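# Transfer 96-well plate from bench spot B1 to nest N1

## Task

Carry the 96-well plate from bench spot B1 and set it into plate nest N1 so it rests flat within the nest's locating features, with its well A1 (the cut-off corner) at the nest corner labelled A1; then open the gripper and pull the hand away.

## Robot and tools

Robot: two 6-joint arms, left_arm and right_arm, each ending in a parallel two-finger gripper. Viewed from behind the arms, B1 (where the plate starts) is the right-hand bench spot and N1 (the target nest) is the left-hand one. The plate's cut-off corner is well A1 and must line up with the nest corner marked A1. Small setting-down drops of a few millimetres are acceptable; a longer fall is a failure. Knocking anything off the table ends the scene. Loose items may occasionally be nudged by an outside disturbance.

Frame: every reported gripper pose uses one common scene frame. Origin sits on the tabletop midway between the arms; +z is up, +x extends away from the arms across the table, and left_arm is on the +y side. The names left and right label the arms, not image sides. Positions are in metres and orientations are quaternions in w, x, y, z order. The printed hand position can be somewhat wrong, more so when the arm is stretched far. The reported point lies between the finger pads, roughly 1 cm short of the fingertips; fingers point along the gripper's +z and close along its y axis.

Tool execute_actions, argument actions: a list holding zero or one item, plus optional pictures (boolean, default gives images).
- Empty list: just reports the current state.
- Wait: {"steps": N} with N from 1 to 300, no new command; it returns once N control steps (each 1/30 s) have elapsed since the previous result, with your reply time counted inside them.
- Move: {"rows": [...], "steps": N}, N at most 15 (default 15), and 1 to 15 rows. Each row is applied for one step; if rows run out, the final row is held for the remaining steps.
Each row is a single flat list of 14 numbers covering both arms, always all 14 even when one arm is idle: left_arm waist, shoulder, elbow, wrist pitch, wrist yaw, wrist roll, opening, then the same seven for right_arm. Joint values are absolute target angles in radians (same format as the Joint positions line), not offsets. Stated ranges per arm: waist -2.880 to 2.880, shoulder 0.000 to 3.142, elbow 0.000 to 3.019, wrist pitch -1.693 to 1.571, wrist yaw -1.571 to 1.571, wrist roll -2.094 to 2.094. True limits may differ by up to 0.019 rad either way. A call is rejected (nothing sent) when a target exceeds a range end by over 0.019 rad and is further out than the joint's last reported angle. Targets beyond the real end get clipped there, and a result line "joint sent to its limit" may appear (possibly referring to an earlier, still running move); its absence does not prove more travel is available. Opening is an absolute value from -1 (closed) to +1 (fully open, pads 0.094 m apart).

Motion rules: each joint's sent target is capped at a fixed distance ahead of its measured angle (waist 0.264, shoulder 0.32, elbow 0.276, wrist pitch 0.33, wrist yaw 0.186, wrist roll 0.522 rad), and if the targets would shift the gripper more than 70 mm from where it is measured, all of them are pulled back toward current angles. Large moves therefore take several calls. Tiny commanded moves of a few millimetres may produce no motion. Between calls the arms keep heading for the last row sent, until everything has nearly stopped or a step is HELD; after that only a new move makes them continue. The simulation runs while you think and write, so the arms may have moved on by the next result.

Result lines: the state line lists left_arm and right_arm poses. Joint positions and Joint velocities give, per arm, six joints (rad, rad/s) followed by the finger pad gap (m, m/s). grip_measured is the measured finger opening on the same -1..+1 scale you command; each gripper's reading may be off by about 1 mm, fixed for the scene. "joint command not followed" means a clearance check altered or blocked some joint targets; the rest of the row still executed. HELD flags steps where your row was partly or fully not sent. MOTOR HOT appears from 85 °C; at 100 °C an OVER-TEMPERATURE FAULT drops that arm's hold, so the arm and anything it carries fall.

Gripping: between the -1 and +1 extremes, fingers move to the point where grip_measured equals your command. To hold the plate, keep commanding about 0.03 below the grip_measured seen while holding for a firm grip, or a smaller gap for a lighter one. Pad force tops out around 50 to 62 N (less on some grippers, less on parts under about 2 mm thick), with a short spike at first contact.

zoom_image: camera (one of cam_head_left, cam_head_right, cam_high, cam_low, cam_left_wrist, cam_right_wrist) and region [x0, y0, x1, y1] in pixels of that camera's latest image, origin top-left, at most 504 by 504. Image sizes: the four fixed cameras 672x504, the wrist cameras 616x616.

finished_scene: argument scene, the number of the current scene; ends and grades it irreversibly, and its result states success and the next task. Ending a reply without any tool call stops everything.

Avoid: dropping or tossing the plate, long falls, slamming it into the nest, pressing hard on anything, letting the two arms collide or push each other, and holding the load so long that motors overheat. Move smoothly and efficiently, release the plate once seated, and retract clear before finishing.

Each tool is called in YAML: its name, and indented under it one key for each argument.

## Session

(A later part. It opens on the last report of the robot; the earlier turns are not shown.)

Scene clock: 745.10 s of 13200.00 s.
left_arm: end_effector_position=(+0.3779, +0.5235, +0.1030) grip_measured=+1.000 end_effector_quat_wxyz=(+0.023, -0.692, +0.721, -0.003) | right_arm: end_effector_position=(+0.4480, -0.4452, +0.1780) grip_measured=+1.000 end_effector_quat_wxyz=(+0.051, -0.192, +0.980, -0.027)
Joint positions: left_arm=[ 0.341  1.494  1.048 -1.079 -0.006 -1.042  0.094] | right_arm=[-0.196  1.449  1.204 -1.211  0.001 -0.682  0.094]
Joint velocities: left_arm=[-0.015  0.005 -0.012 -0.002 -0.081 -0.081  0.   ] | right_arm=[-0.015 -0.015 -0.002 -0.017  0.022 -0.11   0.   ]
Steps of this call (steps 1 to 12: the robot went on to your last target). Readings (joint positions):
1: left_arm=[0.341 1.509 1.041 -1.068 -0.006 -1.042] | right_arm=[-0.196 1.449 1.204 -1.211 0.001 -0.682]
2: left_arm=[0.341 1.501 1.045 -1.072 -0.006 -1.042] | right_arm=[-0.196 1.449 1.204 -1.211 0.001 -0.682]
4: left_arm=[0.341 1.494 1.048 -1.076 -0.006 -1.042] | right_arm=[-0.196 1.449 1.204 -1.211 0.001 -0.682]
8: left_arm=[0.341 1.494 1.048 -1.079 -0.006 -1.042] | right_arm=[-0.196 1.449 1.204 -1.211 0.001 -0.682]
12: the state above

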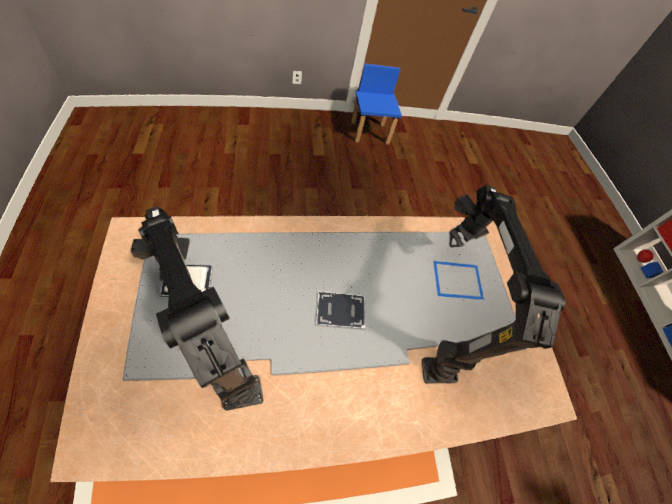

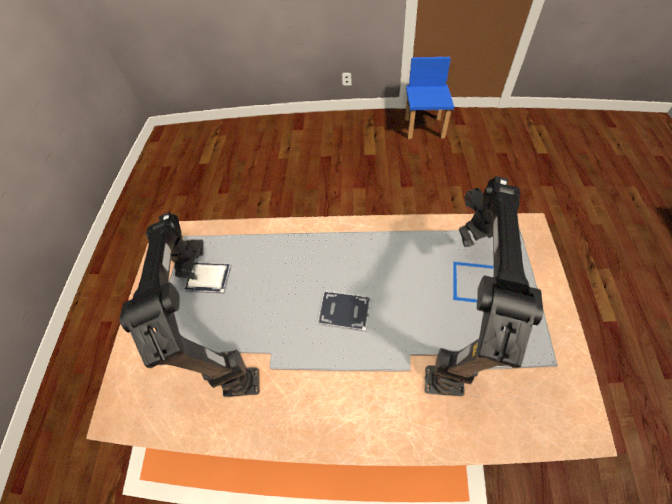

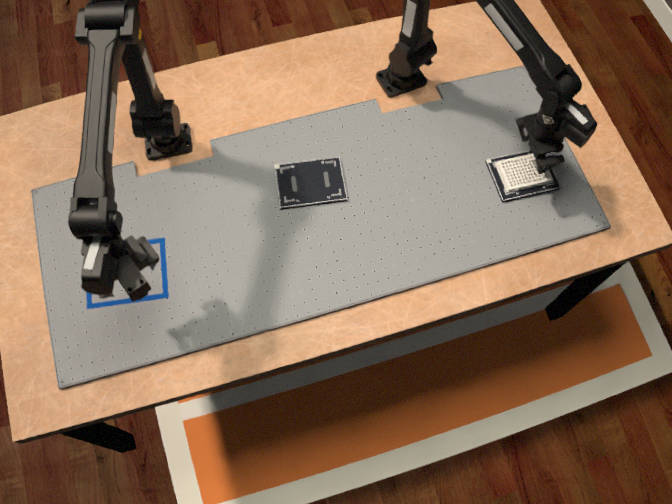

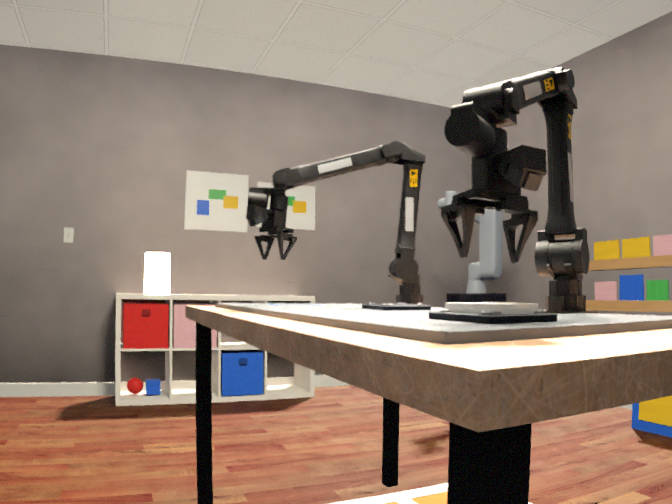

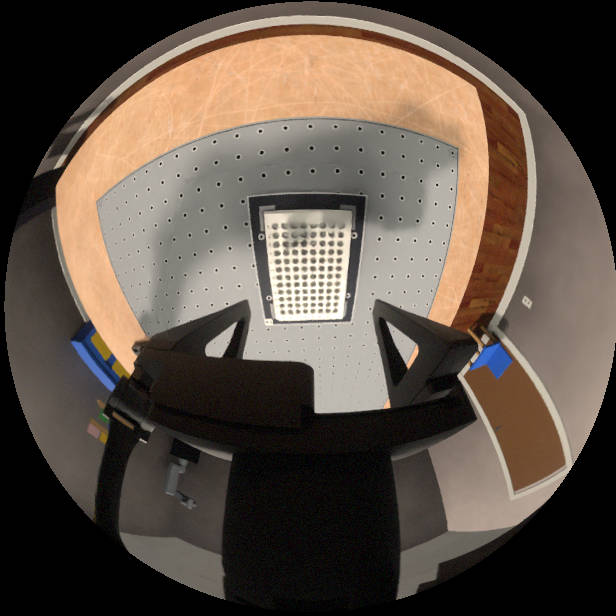

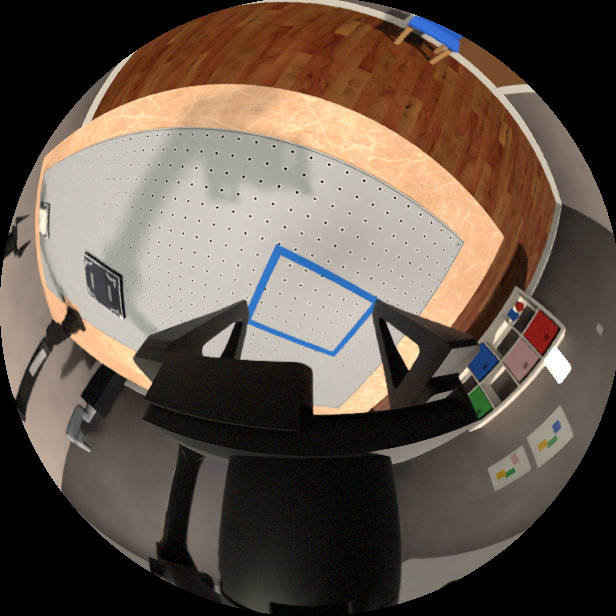

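execute_actions:
  actions:
    - {"rows":[[0.338,1.497,1.060,-1.070,-0.006,-1.046,0.95,-0.2,1.45,1.2,-1.2,0,-0.675,1],[0.333,1.500,1.046,-1.062,-0.006,-1.051,0.9,-0.2,1.45,1.2,-1.2,0,-0.675,1],[0.326,1.503,1.038,-1.052,-0.006,-1.058,0.85,-0.2,1.45,1.2,-1.2,0,-0.675,1],[0.317,1.507,1.028,-1.040,-0.006,-1.067,0.8,-0.2,1.45,1.2,-1.2,0,-0.675,1],[0.307,1.511,1.017,-1.027,-0.006,-1.077,0.75,-0.2,1.45,1.2,-1.2,0,-0.675,1],[0.296,1.515,1.005,-1.013,-0.006,-1.088,0.7,-0.2,1.45,1.2,-1.2,0,-0.675,1],[0.285,1.519,0.993,-0.998,-0.006,-1.099,0.65,-0.2,1.45,1.2,-1.2,0,-0.675,1],[0.274,1.523,0.981,-0.984,-0.006,-1.110,0.6,-0.2,1.45,1.2,-1.2,0,-0.675,1],[0.264,1.527,0.970,-0.970,-0.006,-1.120,0.55,-0.2,1.45,1.2,-1.2,0,-0.675,1],[0.255,1.531,0.960,-0.958,-0.006,-1.129,0.5,-0.2,1.45,1.2,-1.2,0,-0.675,1],[0.248,1.534,0.951,-0.947,-0.006,-1.136,0.45,-0.2,1.45,1.2,-1.2,0,-0.675,1],[0.243,1.537,0.943,-0.938,-0.006,-1.141,0.45,-0.2,1.45,1.2,-1.2,0,-0.675,1],[0.240,1.539,0.937,-0.931,-0.006,-1.144,0.45,-0.2,1.45,1.2,-1.2,0,-0.675,1],[0.238,1.541,0.933,-0.925,-0.006,-1.146,0.45,-0.2,1.45,1.2,-1.2,0,-0.675,1],[0.238,1.542,0.930,-0.921,-0.006,-1.147,0.45,-0.2,1.45,1.2,-1.2,0,-0.675,1]],"steps":15}
  pictures: false

execute_actions:
  actions:
    - {"steps":15}

zoom_image:
  camera: "cam_low"
  region: [426,280,566,330]

zoom_image:
  camera: "cam_left_wrist"
  region: [211,170,411,370]

Scene clock: 773.67 s of 13200.00 s.
left_arm: end_effector_position=(+0.3803, +0.4776, +0.0538) grip_measured=+0.452 end_effector_quat_wxyz=(+0.016, -0.683, +0.731, -0.003) | right_arm: end_effector_position=(+0.4480, -0.4452, +0.1780) grip_measured=+1.000 end_effector_quat_wxyz=(+0.051, -0.192, +0.980, -0.027)
Joint positions: left_arm=[ 0.236  1.528  0.939 -0.949 -0.006 -1.12   0.068] | right_arm=[-0.196  1.449  1.204 -1.211  0.001 -0.682  0.094]
Joint velocities: left_arm=[-0.122  0.142 -0.178  0.183 -0.007 -0.154 -0.001] | right_arm=[ 0.005  0.005 -0.017  0.017  0.022  0.066  0.   ]
Steps of this call (steps 1 to 30: the robot went on to your last target; steps 31 to 90: nothing new was sent; then 25.07 s passed at rest; steps 91 to 105: all 15 steps of this action). Readings (joint positions):
91: left_arm=[0.341 1.494 1.048 -1.079 -0.006 -1.042] | right_arm=[-0.196 1.449 1.204 -1.211 0.001 -0.682]
92: left_arm=[0.341 1.494 1.048 -1.079 -0.006 -1.042] | right_arm=[-0.196 1.449 1.204 -1.211 0.001 -0.682]
94: left_arm=[0.339 1.494 1.045 -1.070 -0.006 -1.047] | right_arm=[-0.196 1.449 1.204 -1.211 0.001 -0.682]
98: left_arm=[0.312 1.495 1.011 -1.022 -0.006 -1.071] | right_arm=[-0.196 1.449 1.204 -1.211 0.001 -0.682]
105: the state above

Scene clock: 774.17 s of 13200.00 s.
left_arm: end_effector_position=(+0.3789, +0.4758, +0.0468) grip_measured=+0.452 end_effector_quat_wxyz=(+0.013, -0.689, +0.725, -0.002) | right_arm: end_effector_position=(+0.4480, -0.4452, +0.1780) grip_measured=+1.000 end_effector_quat_wxyz=(+0.051, -0.192, +0.980, -0.027)
Joint positions: left_arm=[ 0.233  1.539  0.929 -0.936 -0.006 -1.139  0.068] | right_arm=[-0.196  1.449  1.204 -1.211  0.001 -0.682  0.094]
Joint velocities: left_arm=[-0.015 -0.015 -0.012 -0.012  0.051  0.051 -0.001] | right_arm=[-0.015 -0.015 -0.017  0.002  0.037  0.066  0.   ]
Steps of this call (steps 1 to 15: the robot went on to your last target). Readings (joint positions):
1: left_arm=[0.233 1.533 0.934 -0.945 -0.006 -1.124] | right_arm=[-0.196 1.449 1.204 -1.211 0.001 -0.682]
2: left_arm=[0.233 1.536 0.931 -0.942 -0.006 -1.127] | right_arm=[-0.196 1.449 1.204 -1.211 0.001 -0.682]
4: left_arm=[0.233 1.539 0.929 -0.940 -0.006 -1.132] | right_arm=[-0.196 1.449 1.204 -1.211 0.001 -0.682]
8: left_arm=[0.233 1.539 0.929 -0.936 -0.006 -1.137] | right_arm=[-0.196 1.449 1.204 -1.211 0.001 -0.682]
15: the state above

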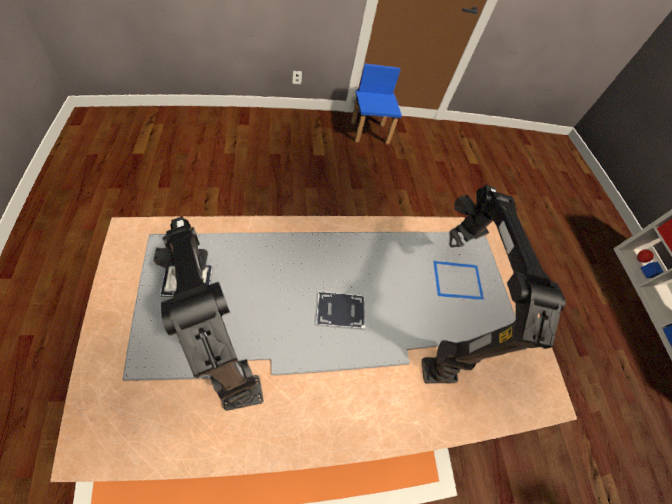

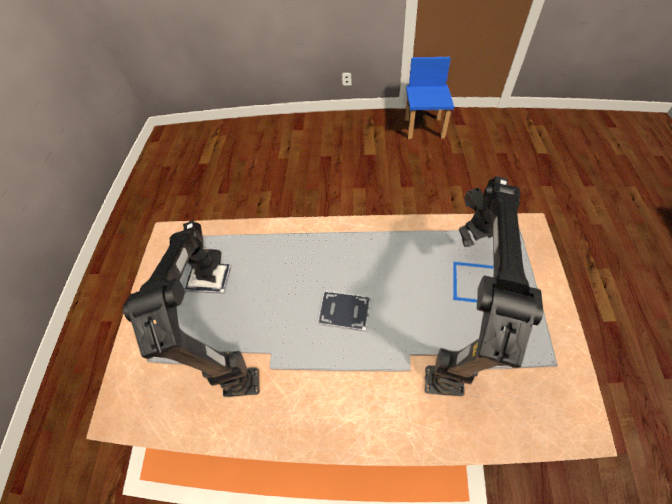

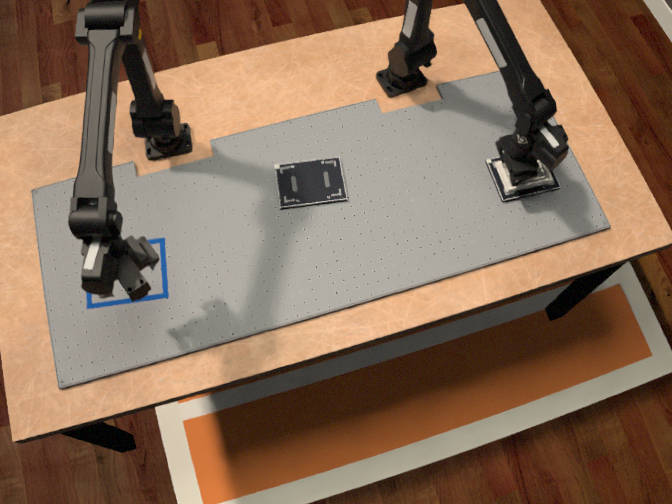

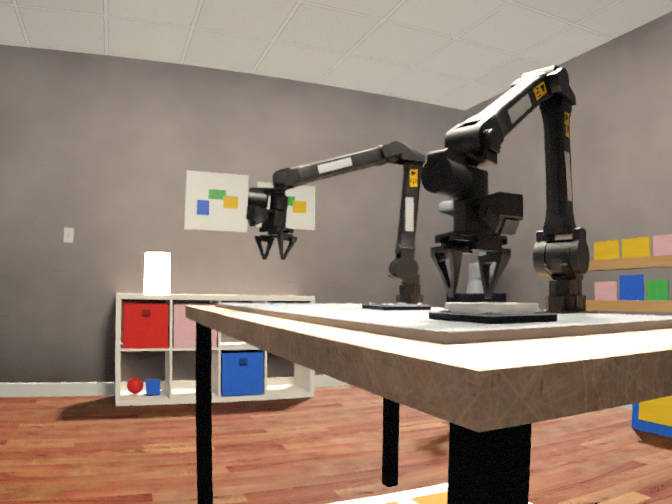

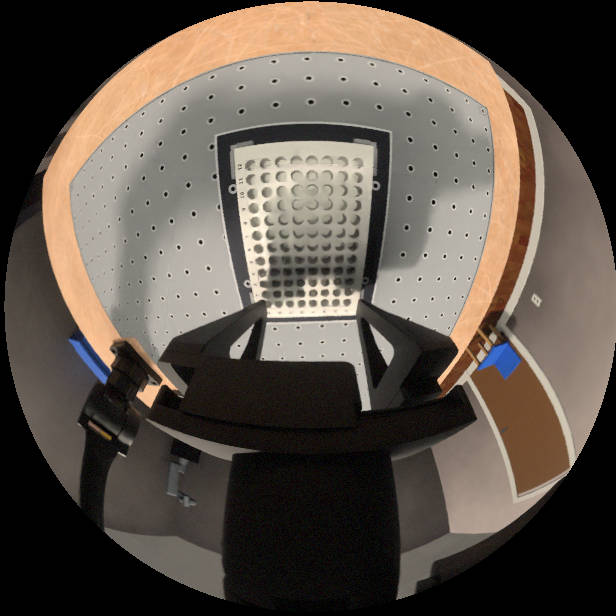

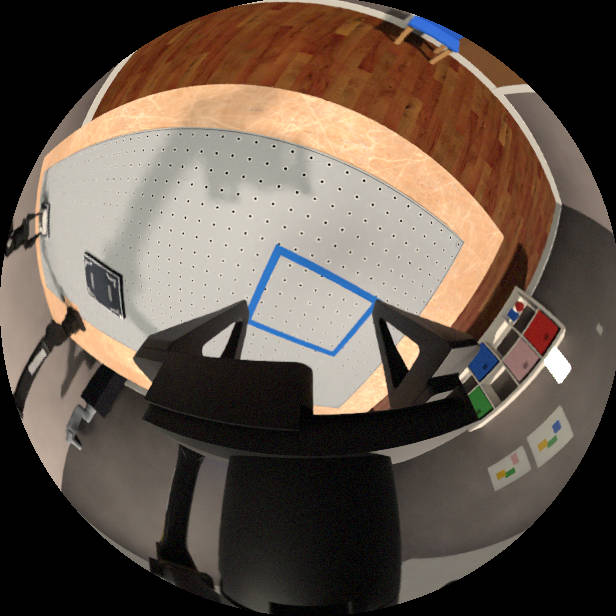

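Region (426, 280, 566, 330) of cam_low's 672x504 image, scaled by 3.600, with more detail than that image has; it fills the top 180 rows of this view, and the rest is white.

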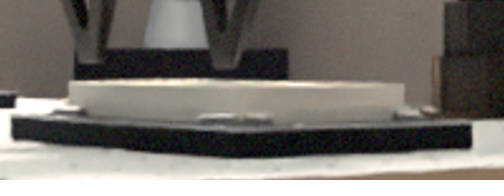

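Region (211, 170, 411, 370) of cam_left_wrist's 616x616 image, scaled by 2.520, with more detail than that image has.

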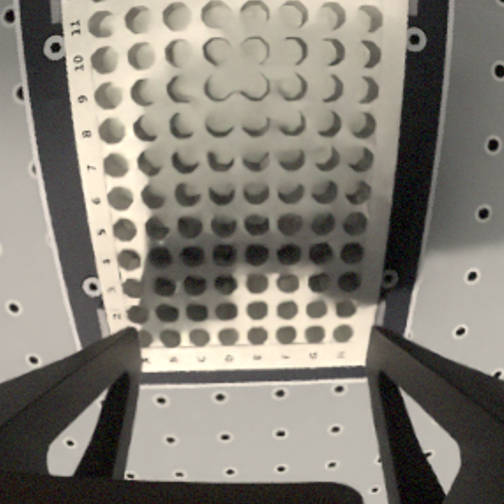

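execute_actions:
  actions:
    - {"rows":[[0.243,1.545,0.935,-0.936,-0.006,-1.140,0.45,-0.2,1.45,1.2,-1.2,0,-0.675,1],[0.247,1.548,0.935,-0.936,-0.006,-1.140,0.45,-0.2,1.45,1.2,-1.2,0,-0.675,1],[0.250,1.550,0.935,-0.936,-0.006,-1.140,0.45,-0.2,1.45,1.2,-1.2,0,-0.675,1],[0.250,1.552,0.935,-0.936,-0.006,-1.140,0.45,-0.2,1.45,1.2,-1.2,0,-0.675,1],[0.250,1.554,0.935,-0.936,-0.006,-1.140,0.45,-0.2,1.45,1.2,-1.2,0,-0.675,1],[0.250,1.556,0.935,-0.936,-0.006,-1.140,0.45,-0.2,1.45,1.2,-1.2,0,-0.675,1],[0.250,1.558,0.935,-0.936,-0.006,-1.140,0.45,-0.2,1.45,1.2,-1.2,0,-0.675,1],[0.250,1.560,0.935,-0.936,-0.006,-1.140,0.45,-0.2,1.45,1.2,-1.2,0,-0.675,1],[0.250,1.562,0.935,-0.936,-0.006,-1.140,0.45,-0.2,1.45,1.2,-1.2,0,-0.675,1],[0.250,1.564,0.935,-0.936,-0.006,-1.140,0.45,-0.2,1.45,1.2,-1.2,0,-0.675,1],[0.250,1.566,0.935,-0.936,-0.006,-1.140,0.45,-0.2,1.45,1.2,-1.2,0,-0.675,1],[0.250,1.568,0.935,-0.936,-0.006,-1.140,0.45,-0.2,1.45,1.2,-1.2,0,-0.675,1],[0.250,1.570,0.935,-0.936,-0.006,-1.140,0.45,-0.2,1.45,1.2,-1.2,0,-0.675,1],[0.250,1.572,0.935,-0.936,-0.006,-1.140,0.45,-0.2,1.45,1.2,-1.2,0,-0.675,1],[0.250,1.574,0.935,-0.936,-0.006,-1.140,0.45,-0.2,1.45,1.2,-1.2,0,-0.675,1]],"steps":15}
  pictures: false

execute_actions:
  actions:
    - {"steps":10}

zoom_image:
  camera: "cam_low"
  region: [426,285,496,325]

zoom_image:
  camera: "cam_left_wrist"
  region: [211,170,411,370]

Scene clock: 788.00 s of 13200.00 s.
left_arm: end_effector_position=(+0.3761, +0.4791, +0.0410) grip_measured=+0.452 end_effector_quat_wxyz=(+0.006, -0.693, +0.721, +0.001) | right_arm: end_effector_position=(+0.4480, -0.4452, +0.1780) grip_measured=+1.000 end_effector_quat_wxyz=(+0.051, -0.192, +0.980, -0.027)
Joint positions: left_arm=[ 0.244  1.554  0.929 -0.936 -0.006 -1.14   0.068] | right_arm=[-0.196  1.449  1.204 -1.211  0.001 -0.682  0.094]
Joint velocities: left_arm=[-0.015  0.063  0.002 -0.002  0.037 -0.037 -0.   ] | right_arm=[ 0.015  0.005 -0.017 -0.022  0.022 -0.022  0.   ]
Steps of this call (steps 1 to 15: the robot went on to your last target; steps 16 to 90: nothing new was sent; then 10.33 s passed at rest; steps 91 to 105: all 15 steps of this action). Readings (joint positions):
91: left_arm=[0.233 1.539 0.929 -0.936 -0.006 -1.140] | right_arm=[-0.196 1.449 1.204 -1.211 0.001 -0.682]
92: left_arm=[0.234 1.539 0.929 -0.936 -0.006 -1.140] | right_arm=[-0.196 1.449 1.204 -1.211 0.001 -0.682]
94: left_arm=[0.236 1.539 0.929 -0.936 -0.006 -1.140] | right_arm=[-0.196 1.449 1.204 -1.211 0.001 -0.682]
98: left_arm=[0.243 1.540 0.929 -0.936 -0.006 -1.140] | right_arm=[-0.196 1.449 1.204 -1.211 0.001 -0.682]
105: the state above

Scene clock: 788.33 s of 13200.00 s.
left_arm: end_effector_position=(+0.3759, +0.4790, +0.0399) grip_measured=+0.452 end_effector_quat_wxyz=(+0.005, -0.693, +0.721, +0.002) | right_arm: end_effector_position=(+0.4480, -0.4452, +0.1780) grip_measured=+1.000 end_effector_quat_wxyz=(+0.051, -0.192, +0.980, -0.027)
Joint positions: left_arm=[ 0.244  1.557  0.929 -0.936 -0.006 -1.14   0.068] | right_arm=[-0.196  1.449  1.204 -1.211  0.001 -0.682  0.094]
Joint velocities: left_arm=[-0.015 -0.005 -0.012  0.017 -0.007 -0.022 -0.   ] | right_arm=[ 0.005 -0.005 -0.017  0.002 -0.037 -0.022  0.   ]
Steps of this call (steps 1 to 10: the robot went on to your last target). Readings (joint positions):
1: left_arm=[0.244 1.557 0.929 -0.936 -0.006 -1.140] | right_arm=[-0.196 1.449 1.204 -1.211 0.001 -0.682]
2: left_arm=[0.244 1.557 0.929 -0.936 -0.006 -1.140] | right_arm=[-0.196 1.449 1.204 -1.211 0.001 -0.682]
4: left_arm=[0.244 1.557 0.929 -0.936 -0.006 -1.140] | right_arm=[-0.196 1.449 1.204 -1.211 0.001 -0.682]
8: left_arm=[0.244 1.557 0.929 -0.936 -0.006 -1.140] | right_arm=[-0.196 1.449 1.204 -1.211 0.001 -0.682]
10: the state above

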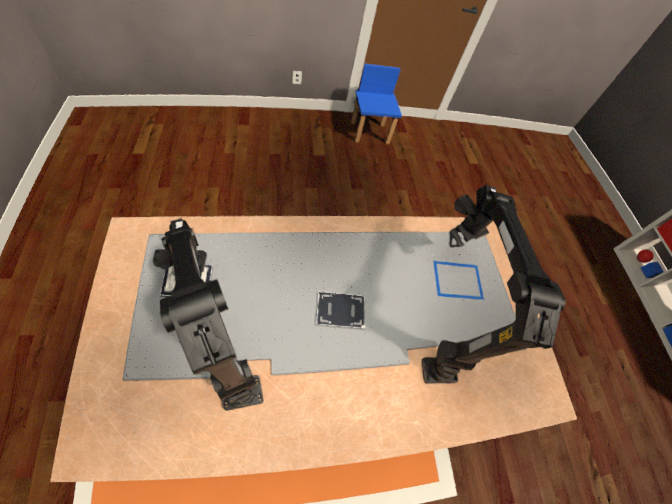

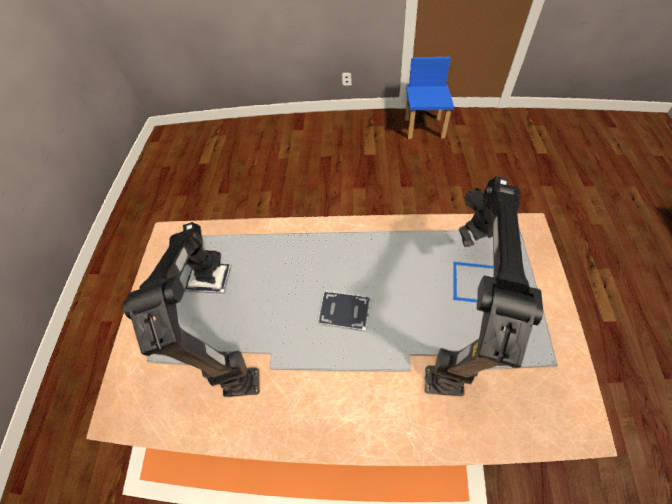

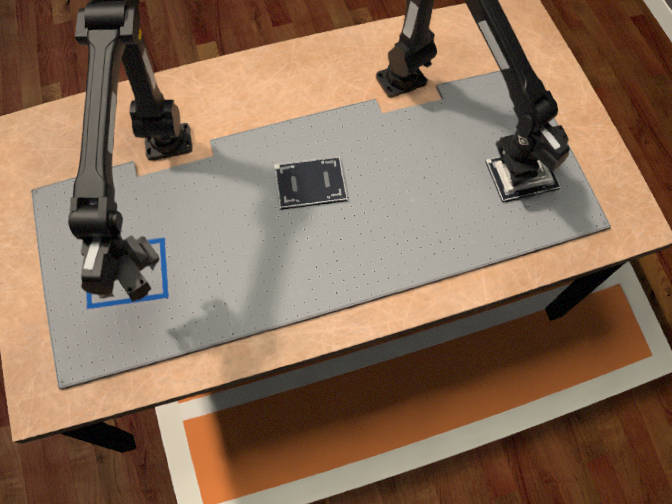

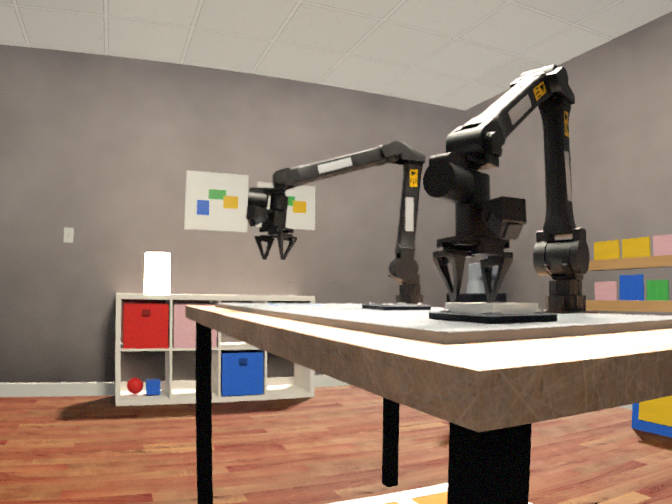

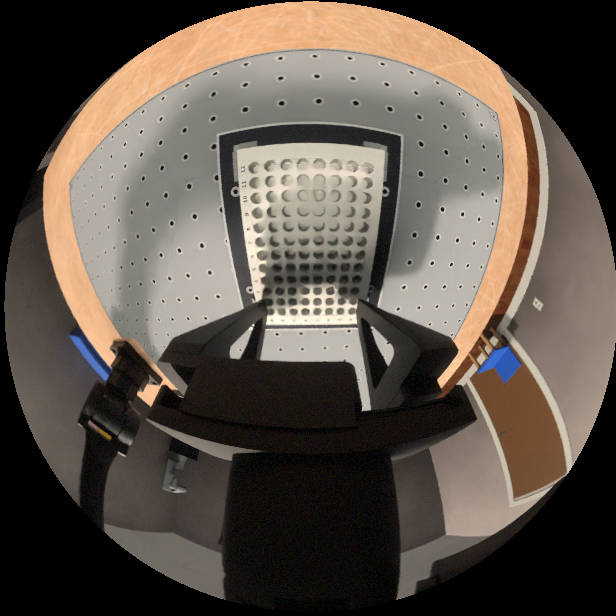

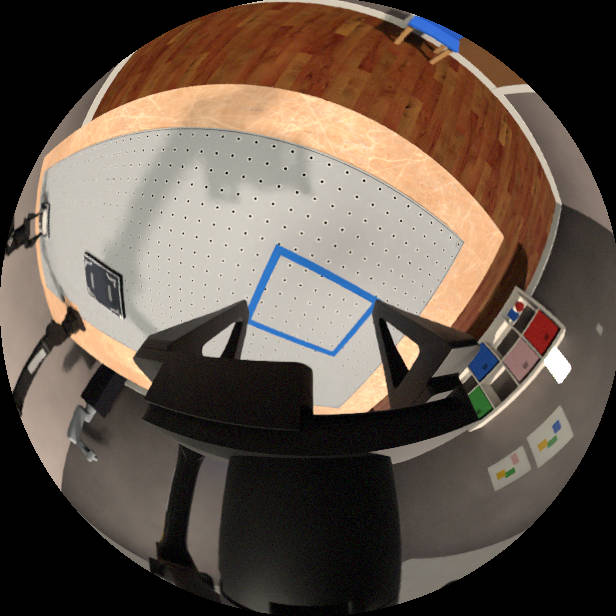

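Region (426, 285, 496, 325) of cam_low's 672x504 image, scaled by 7.200, with more detail than that image has; it fills the top 288 rows of this view, and the rest is white.

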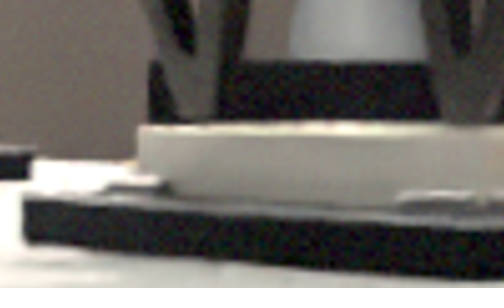

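Region (211, 170, 411, 370) of cam_left_wrist's 616x616 image, scaled by 2.520, with more detail than that image has.

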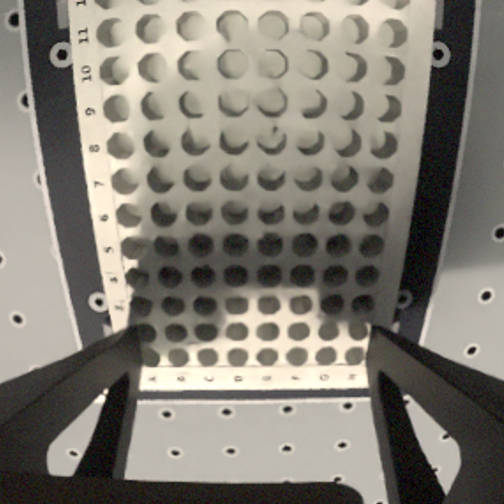

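execute_actions:
  actions:
    - {"rows":[[0.250,1.577,0.935,-0.936,-0.006,-1.140,0.45,-0.2,1.45,1.2,-1.2,0,-0.675,1],[0.250,1.580,0.935,-0.936,-0.006,-1.140,0.45,-0.2,1.45,1.2,-1.2,0,-0.675,1],[0.250,1.583,0.935,-0.936,-0.006,-1.140,0.45,-0.2,1.45,1.2,-1.2,0,-0.675,1],[0.250,1.586,0.935,-0.936,-0.006,-1.140,0.45,-0.2,1.45,1.2,-1.2,0,-0.675,1],[0.250,1.589,0.935,-0.936,-0.006,-1.140,0.45,-0.2,1.45,1.2,-1.2,0,-0.675,1],[0.250,1.592,0.935,-0.936,-0.006,-1.140,0.45,-0.2,1.45,1.2,-1.2,0,-0.675,1]],"steps":12}

zoom_image:
  camera: "cam_low"
  region: [426,285,496,325]

zoom_image:
  camera: "cam_low"
  region: [490,285,560,325]

Scene clock: 794.10 s of 13200.00 s.
left_arm: end_effector_position=(+0.3758, +0.4789, +0.0398) grip_measured=+0.452 end_effector_quat_wxyz=(+0.004, -0.693, +0.721, +0.002) | right_arm: end_effector_position=(+0.4480, -0.4452, +0.1780) grip_measured=+1.000 end_effector_quat_wxyz=(+0.051, -0.192, +0.980, -0.027)
Joint positions: left_arm=[ 0.244  1.558  0.929 -0.936 -0.006 -1.14   0.068] | right_arm=[-0.196  1.449  1.204 -1.211  0.001 -0.682  0.094]
Joint velocities: left_arm=[ 0.005 -0.005  0.002 -0.002 -0.037  0.007 -0.   ] | right_arm=[-0.005 -0.024  0.007  0.002 -0.081 -0.022  0.   ]
Steps of this call (steps 1 to 15: the robot went on to your last target; steps 16 to 90: nothing new was sent; then 2.37 s passed at rest; steps 91 to 102: all 12 steps of this action). Readings (joint positions):
91: left_arm=[0.244 1.557 0.929 -0.936 -0.006 -1.140] | right_arm=[-0.196 1.449 1.204 -1.211 0.001 -0.682]
92: left_arm=[0.244 1.557 0.929 -0.936 -0.006 -1.140] | right_arm=[-0.196 1.449 1.204 -1.211 0.001 -0.682]
94: left_arm=[0.244 1.557 0.929 -0.936 -0.006 -1.140] | right_arm=[-0.196 1.449 1.204 -1.211 0.001 -0.682]
98: left_arm=[0.244 1.558 0.929 -0.936 -0.006 -1.140] | right_arm=[-0.196 1.449 1.204 -1.211 0.001 -0.682]
102: the state above

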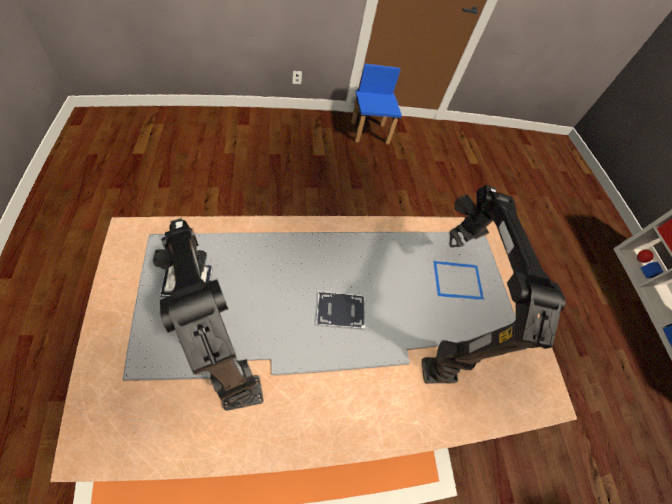

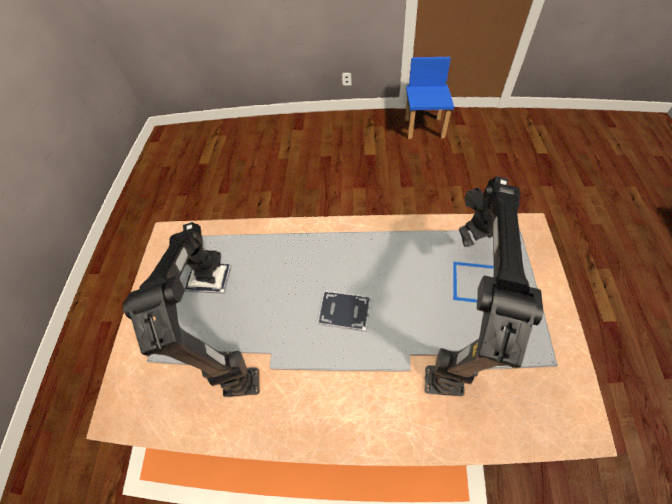

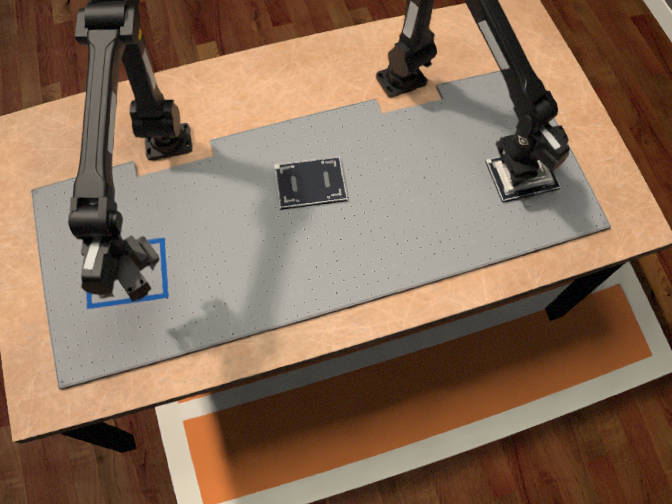

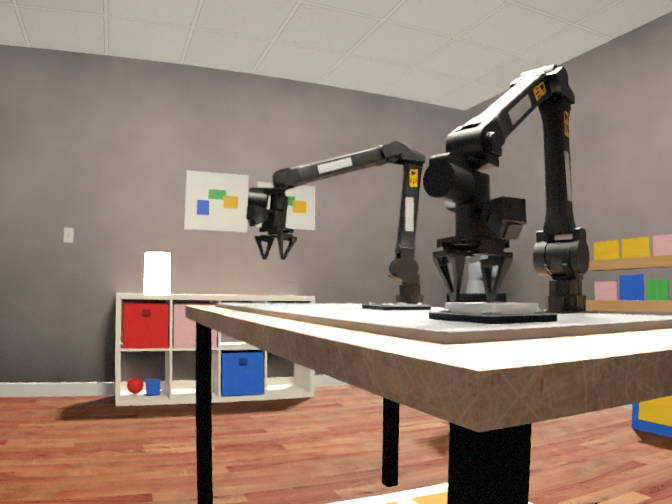

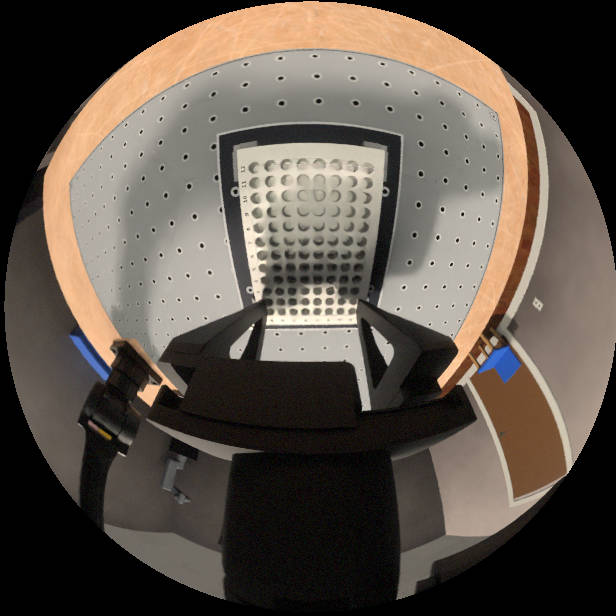

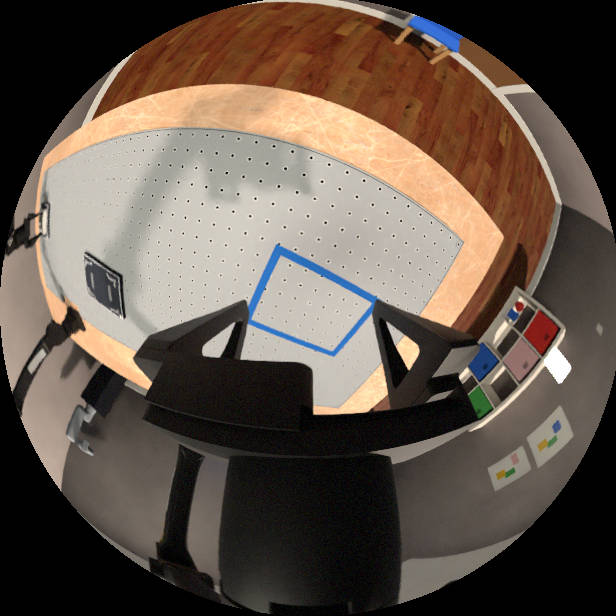

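Region (426, 285, 496, 325) of cam_low's 672x504 image, scaled by 7.200, with more detail than that image has; it fills the top 288 rows of this view, and the rest is white.

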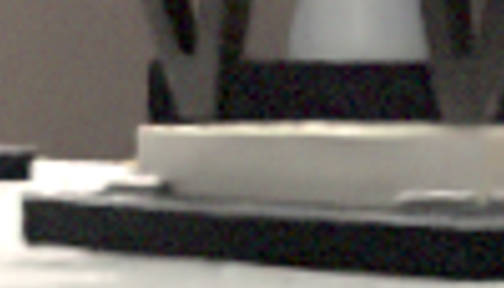

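Region (490, 285, 560, 325) of cam_low's 672x504 image, scaled by 7.200, with more detail than that image has; it fills the top 288 rows of this view, and the rest is white.

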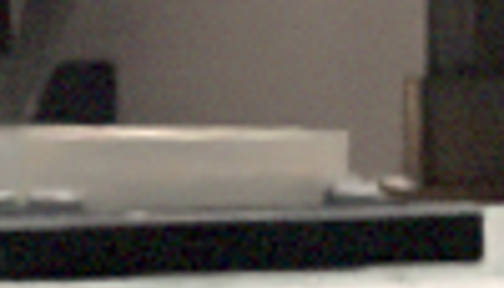

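execute_actions:
  actions:
    - {"rows":[[0.244,1.555,0.960,-0.940,-0.006,-1.140,0.45,-0.2,1.45,1.2,-1.2,0,-0.675,1],[0.244,1.530,0.985,-0.950,-0.006,-1.140,0.45,-0.2,1.45,1.2,-1.2,0,-0.675,1],[0.244,1.520,0.992,-0.965,-0.006,-1.140,0.45,-0.2,1.45,1.2,-1.2,0,-0.675,1],[0.244,1.508,1.000,-0.985,-0.006,-1.140,0.45,-0.2,1.45,1.2,-1.2,0,-0.675,1],[0.244,1.494,1.010,-1.008,-0.006,-1.140,0.45,-0.2,1.45,1.2,-1.2,0,-0.675,1],[0.240,1.478,1.021,-1.035,-0.006,-1.145,0.45,-0.2,1.45,1.2,-1.2,0,-0.675,1],[0.232,1.462,1.032,-1.062,-0.006,-1.155,0.45,-0.2,1.45,1.2,-1.2,0,-0.675,1],[0.218,1.446,1.043,-1.089,-0.006,-1.170,0.45,-0.2,1.45,1.2,-1.2,0,-0.675,1],[0.198,1.430,1.053,-1.115,-0.006,-1.190,0.45,-0.2,1.45,1.2,-1.2,0,-0.675,1],[0.174,1.415,1.062,-1.139,-0.006,-1.214,0.45,-0.2,1.45,1.2,-1.2,0,-0.675,1],[0.146,1.401,1.069,-1.160,-0.006,-1.242,0.45,-0.2,1.45,1.2,-1.2,0,-0.675,1],[0.116,1.388,1.074,-1.178,-0.006,-1.272,0.45,-0.2,1.45,1.2,-1.2,0,-0.675,1],[0.085,1.377,1.078,-1.193,-0.006,-1.303,0.45,-0.2,1.45,1.2,-1.2,0,-0.675,1],[0.054,1.368,1.080,-1.204,-0.006,-1.334,0.45,-0.2,1.45,1.2,-1.2,0,-0.675,1],[0.024,1.362,1.080,-1.210,-0.006,-1.364,0.45,-0.2,1.45,1.2,-1.2,0,-0.675,1]],"steps":15}
  pictures: false

execute_actions:
  actions:
    - {"rows":[[-0.004,1.36,1.08,-1.212,-0.006,-1.392,0.45,-0.2,1.45,1.2,-1.2,0,-0.675,1],[-0.030,1.36,1.08,-1.212,-0.006,-1.418,0.45,-0.2,1.45,1.2,-1.2,0,-0.675,1],[-0.052,1.36,1.08,-1.212,-0.006,-1.440,0.45,-0.2,1.45,1.2,-1.2,0,-0.675,1],[-0.070,1.36,1.08,-1.212,-0.006,-1.458,0.45,-0.2,1.45,1.2,-1.2,0,-0.675,1],[-0.084,1.36,1.08,-1.212,-0.006,-1.472,0.45,-0.2,1.45,1.2,-1.2,0,-0.675,1],[-0.094,1.36,1.08,-1.212,-0.006,-1.482,0.45,-0.2,1.45,1.2,-1.2,0,-0.675,1],[-0.100,1.36,1.08,-1.212,-0.006,-1.488,0.45,-0.2,1.45,1.2,-1.2,0,-0.675,1]],"steps":15}

zoom_image:
  camera: "cam_high"
  region: [480,140,570,210]

zoom_image:
  camera: "cam_left_wrist"
  region: [230,100,390,260]

Scene clock: 812.30 s of 13200.00 s.
left_arm: end_effector_position=(+0.3823, +0.4267, +0.1267) grip_measured=+0.452 end_effector_quat_wxyz=(+0.009, -0.686, +0.728, -0.001) | right_arm: end_effector_position=(+0.4480, -0.4452, +0.1780) grip_measured=+1.000 end_effector_quat_wxyz=(+0.051, -0.192, +0.980, -0.027)
Joint positions: left_arm=[ 0.111  1.405  1.022 -1.171 -0.006 -1.254  0.068] | right_arm=[-0.196  1.449  1.204 -1.211  0.001 -0.682  0.094]
Joint velocities: left_arm=[-1.089 -0.513  0.208 -0.398 -0.037 -0.667 -0.   ] | right_arm=[-0.005 -0.015 -0.002 -0.002 -0.022  0.037  0.   ]
Steps of this call (steps 1 to 15: the robot went on to your last target; steps 16 to 90: nothing new was sent; then 14.70 s passed at rest; steps 91 to 105: all 15 steps of this action). Readings (joint positions):
91: left_arm=[0.244 1.558 0.929 -0.936 -0.006 -1.140] | right_arm=[-0.196 1.449 1.204 -1.211 0.001 -0.682]
92: left_arm=[0.244 1.557 0.931 -0.937 -0.006 -1.140] | right_arm=[-0.196 1.449 1.204 -1.211 0.001 -0.682]
94: left_arm=[0.244 1.555 0.936 -0.950 -0.006 -1.140] | right_arm=[-0.196 1.449 1.204 -1.211 0.001 -0.682]
98: left_arm=[0.242 1.529 0.960 -1.029 -0.006 -1.145] | right_arm=[-0.196 1.449 1.204 -1.211 0.001 -0.682]
105: the state above

Scene clock: 812.80 s of 13200.00 s.
left_arm: end_effector_position=(+0.3935, +0.3438, +0.1491) grip_measured=+0.452 end_effector_quat_wxyz=(+0.021, -0.685, +0.728, -0.014) | right_arm: end_effector_position=(+0.4480, -0.4452, +0.1780) grip_measured=+1.000 end_effector_quat_wxyz=(+0.051, -0.192, +0.980, -0.027)
Joint positions: left_arm=[-0.107  1.359  1.038 -1.2   -0.006 -1.469  0.068] | right_arm=[-0.196  1.449  1.204 -1.211  0.001 -0.682  0.094]
Joint velocities: left_arm=[ 0.034 -0.005 -0.017 -0.012 -0.007 -0.081  0.   ] | right_arm=[ 0.005 -0.015 -0.007  0.012  0.022 -0.051  0.   ]
Steps of this call (steps 1 to 15: all 15 steps of this action). Readings (joint positions):
1: left_arm=[0.073 1.390 1.029 -1.182 -0.006 -1.279] | right_arm=[-0.196 1.449 1.204 -1.211 0.001 -0.682]
2: left_arm=[0.034 1.377 1.033 -1.189 -0.006 -1.304] | right_arm=[-0.196 1.449 1.204 -1.211 0.001 -0.682]
4: left_arm=[-0.038 1.361 1.038 -1.195 -0.006 -1.353] | right_arm=[-0.196 1.449 1.204 -1.211 0.001 -0.682]
8: left_arm=[-0.115 1.359 1.038 -1.200 -0.006 -1.425] | right_arm=[-0.196 1.449 1.204 -1.211 0.001 -0.682]
15: the state above

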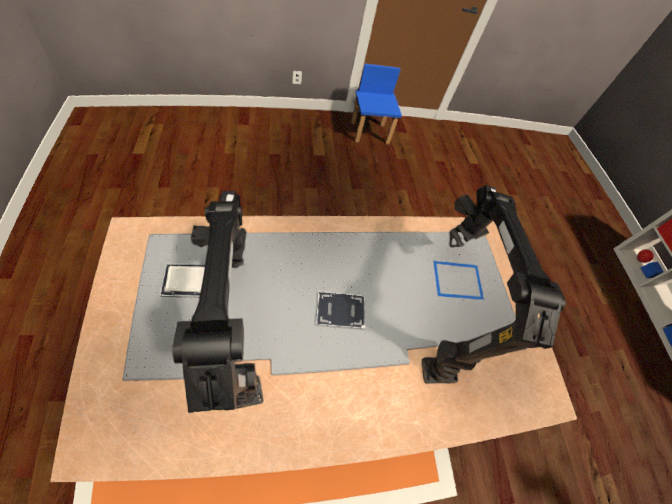

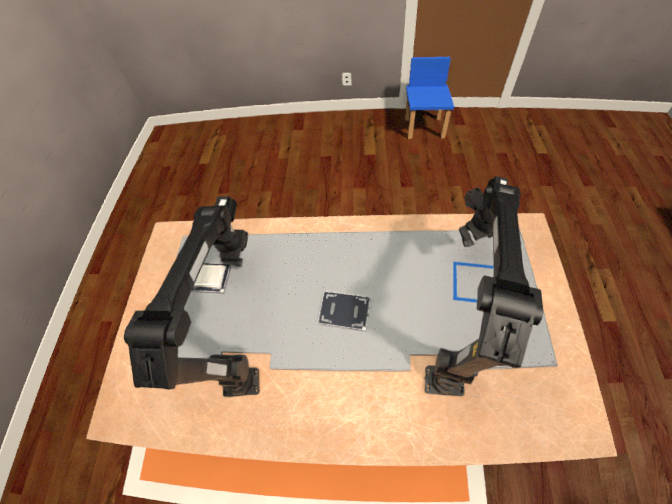

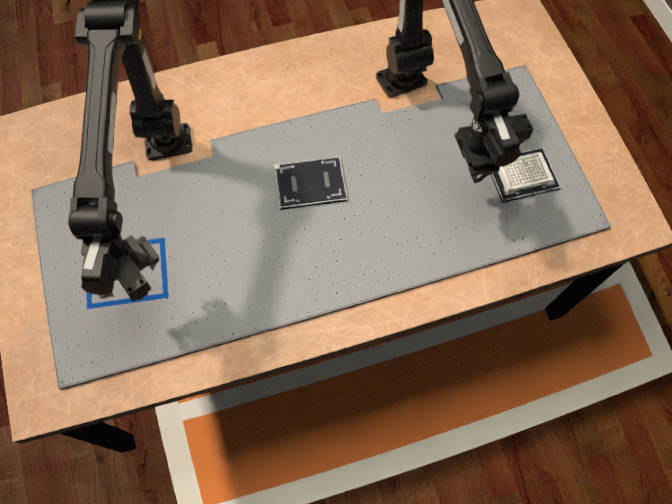

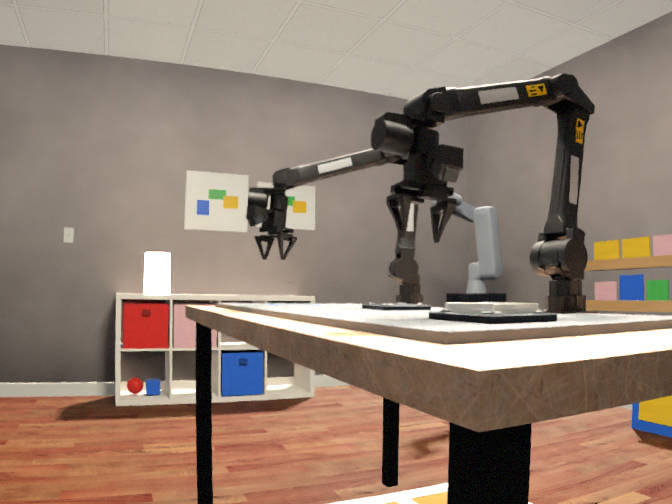

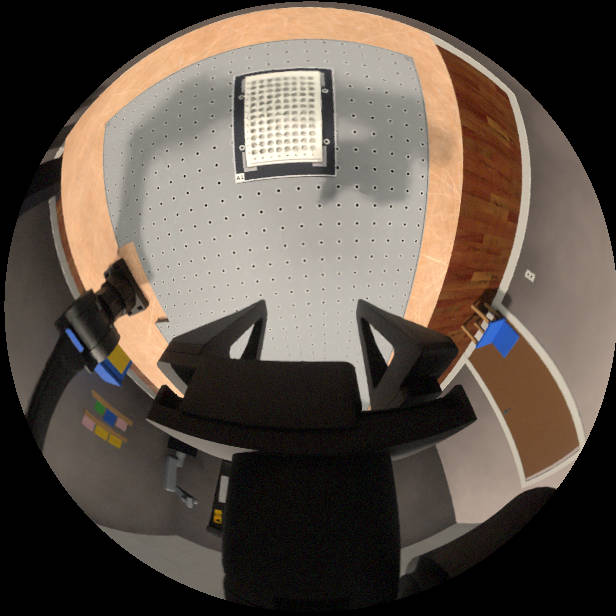

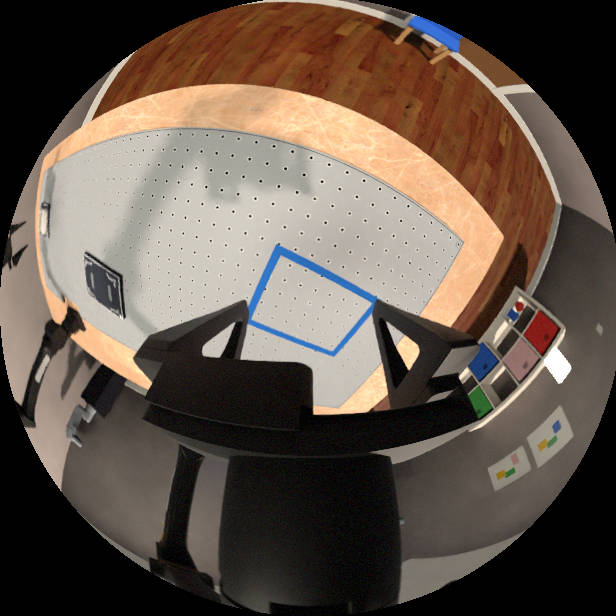

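Region (480, 140, 570, 210) of cam_high's 672x504 image, scaled by 5.600, with more detail than that image has.

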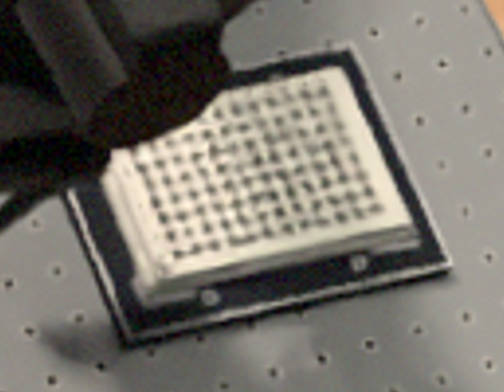

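Region (230, 100, 390, 260) of cam_left_wrist's 616x616 image, scaled by 3.150, with more detail than that image has.

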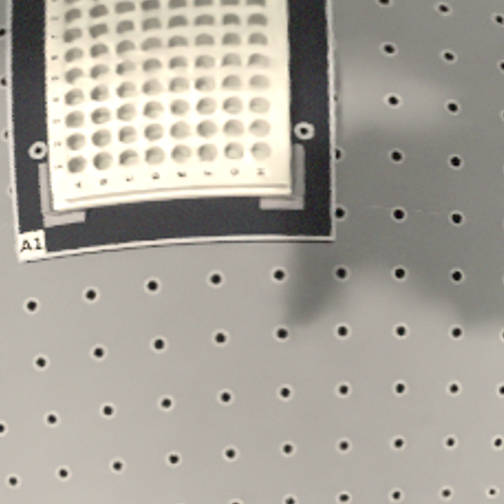

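zoom_image:
  camera: "cam_left_wrist"
  region: [232,140,342,185]

Region (232, 140, 342, 185) of cam_left_wrist's 616x616 image, scaled by 4.582, with more detail than that image has; it fills the top 206 rows of this view, and the rest is white.

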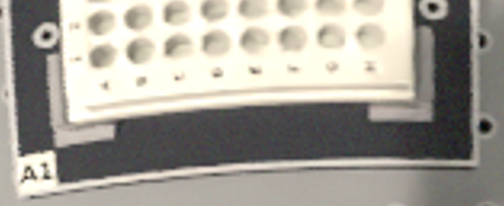

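The plate sits inside all four locators with A1 at the marked corner, and the arm is clear.

finished_scene:
  scene: 1

The scene is finished: the task was done.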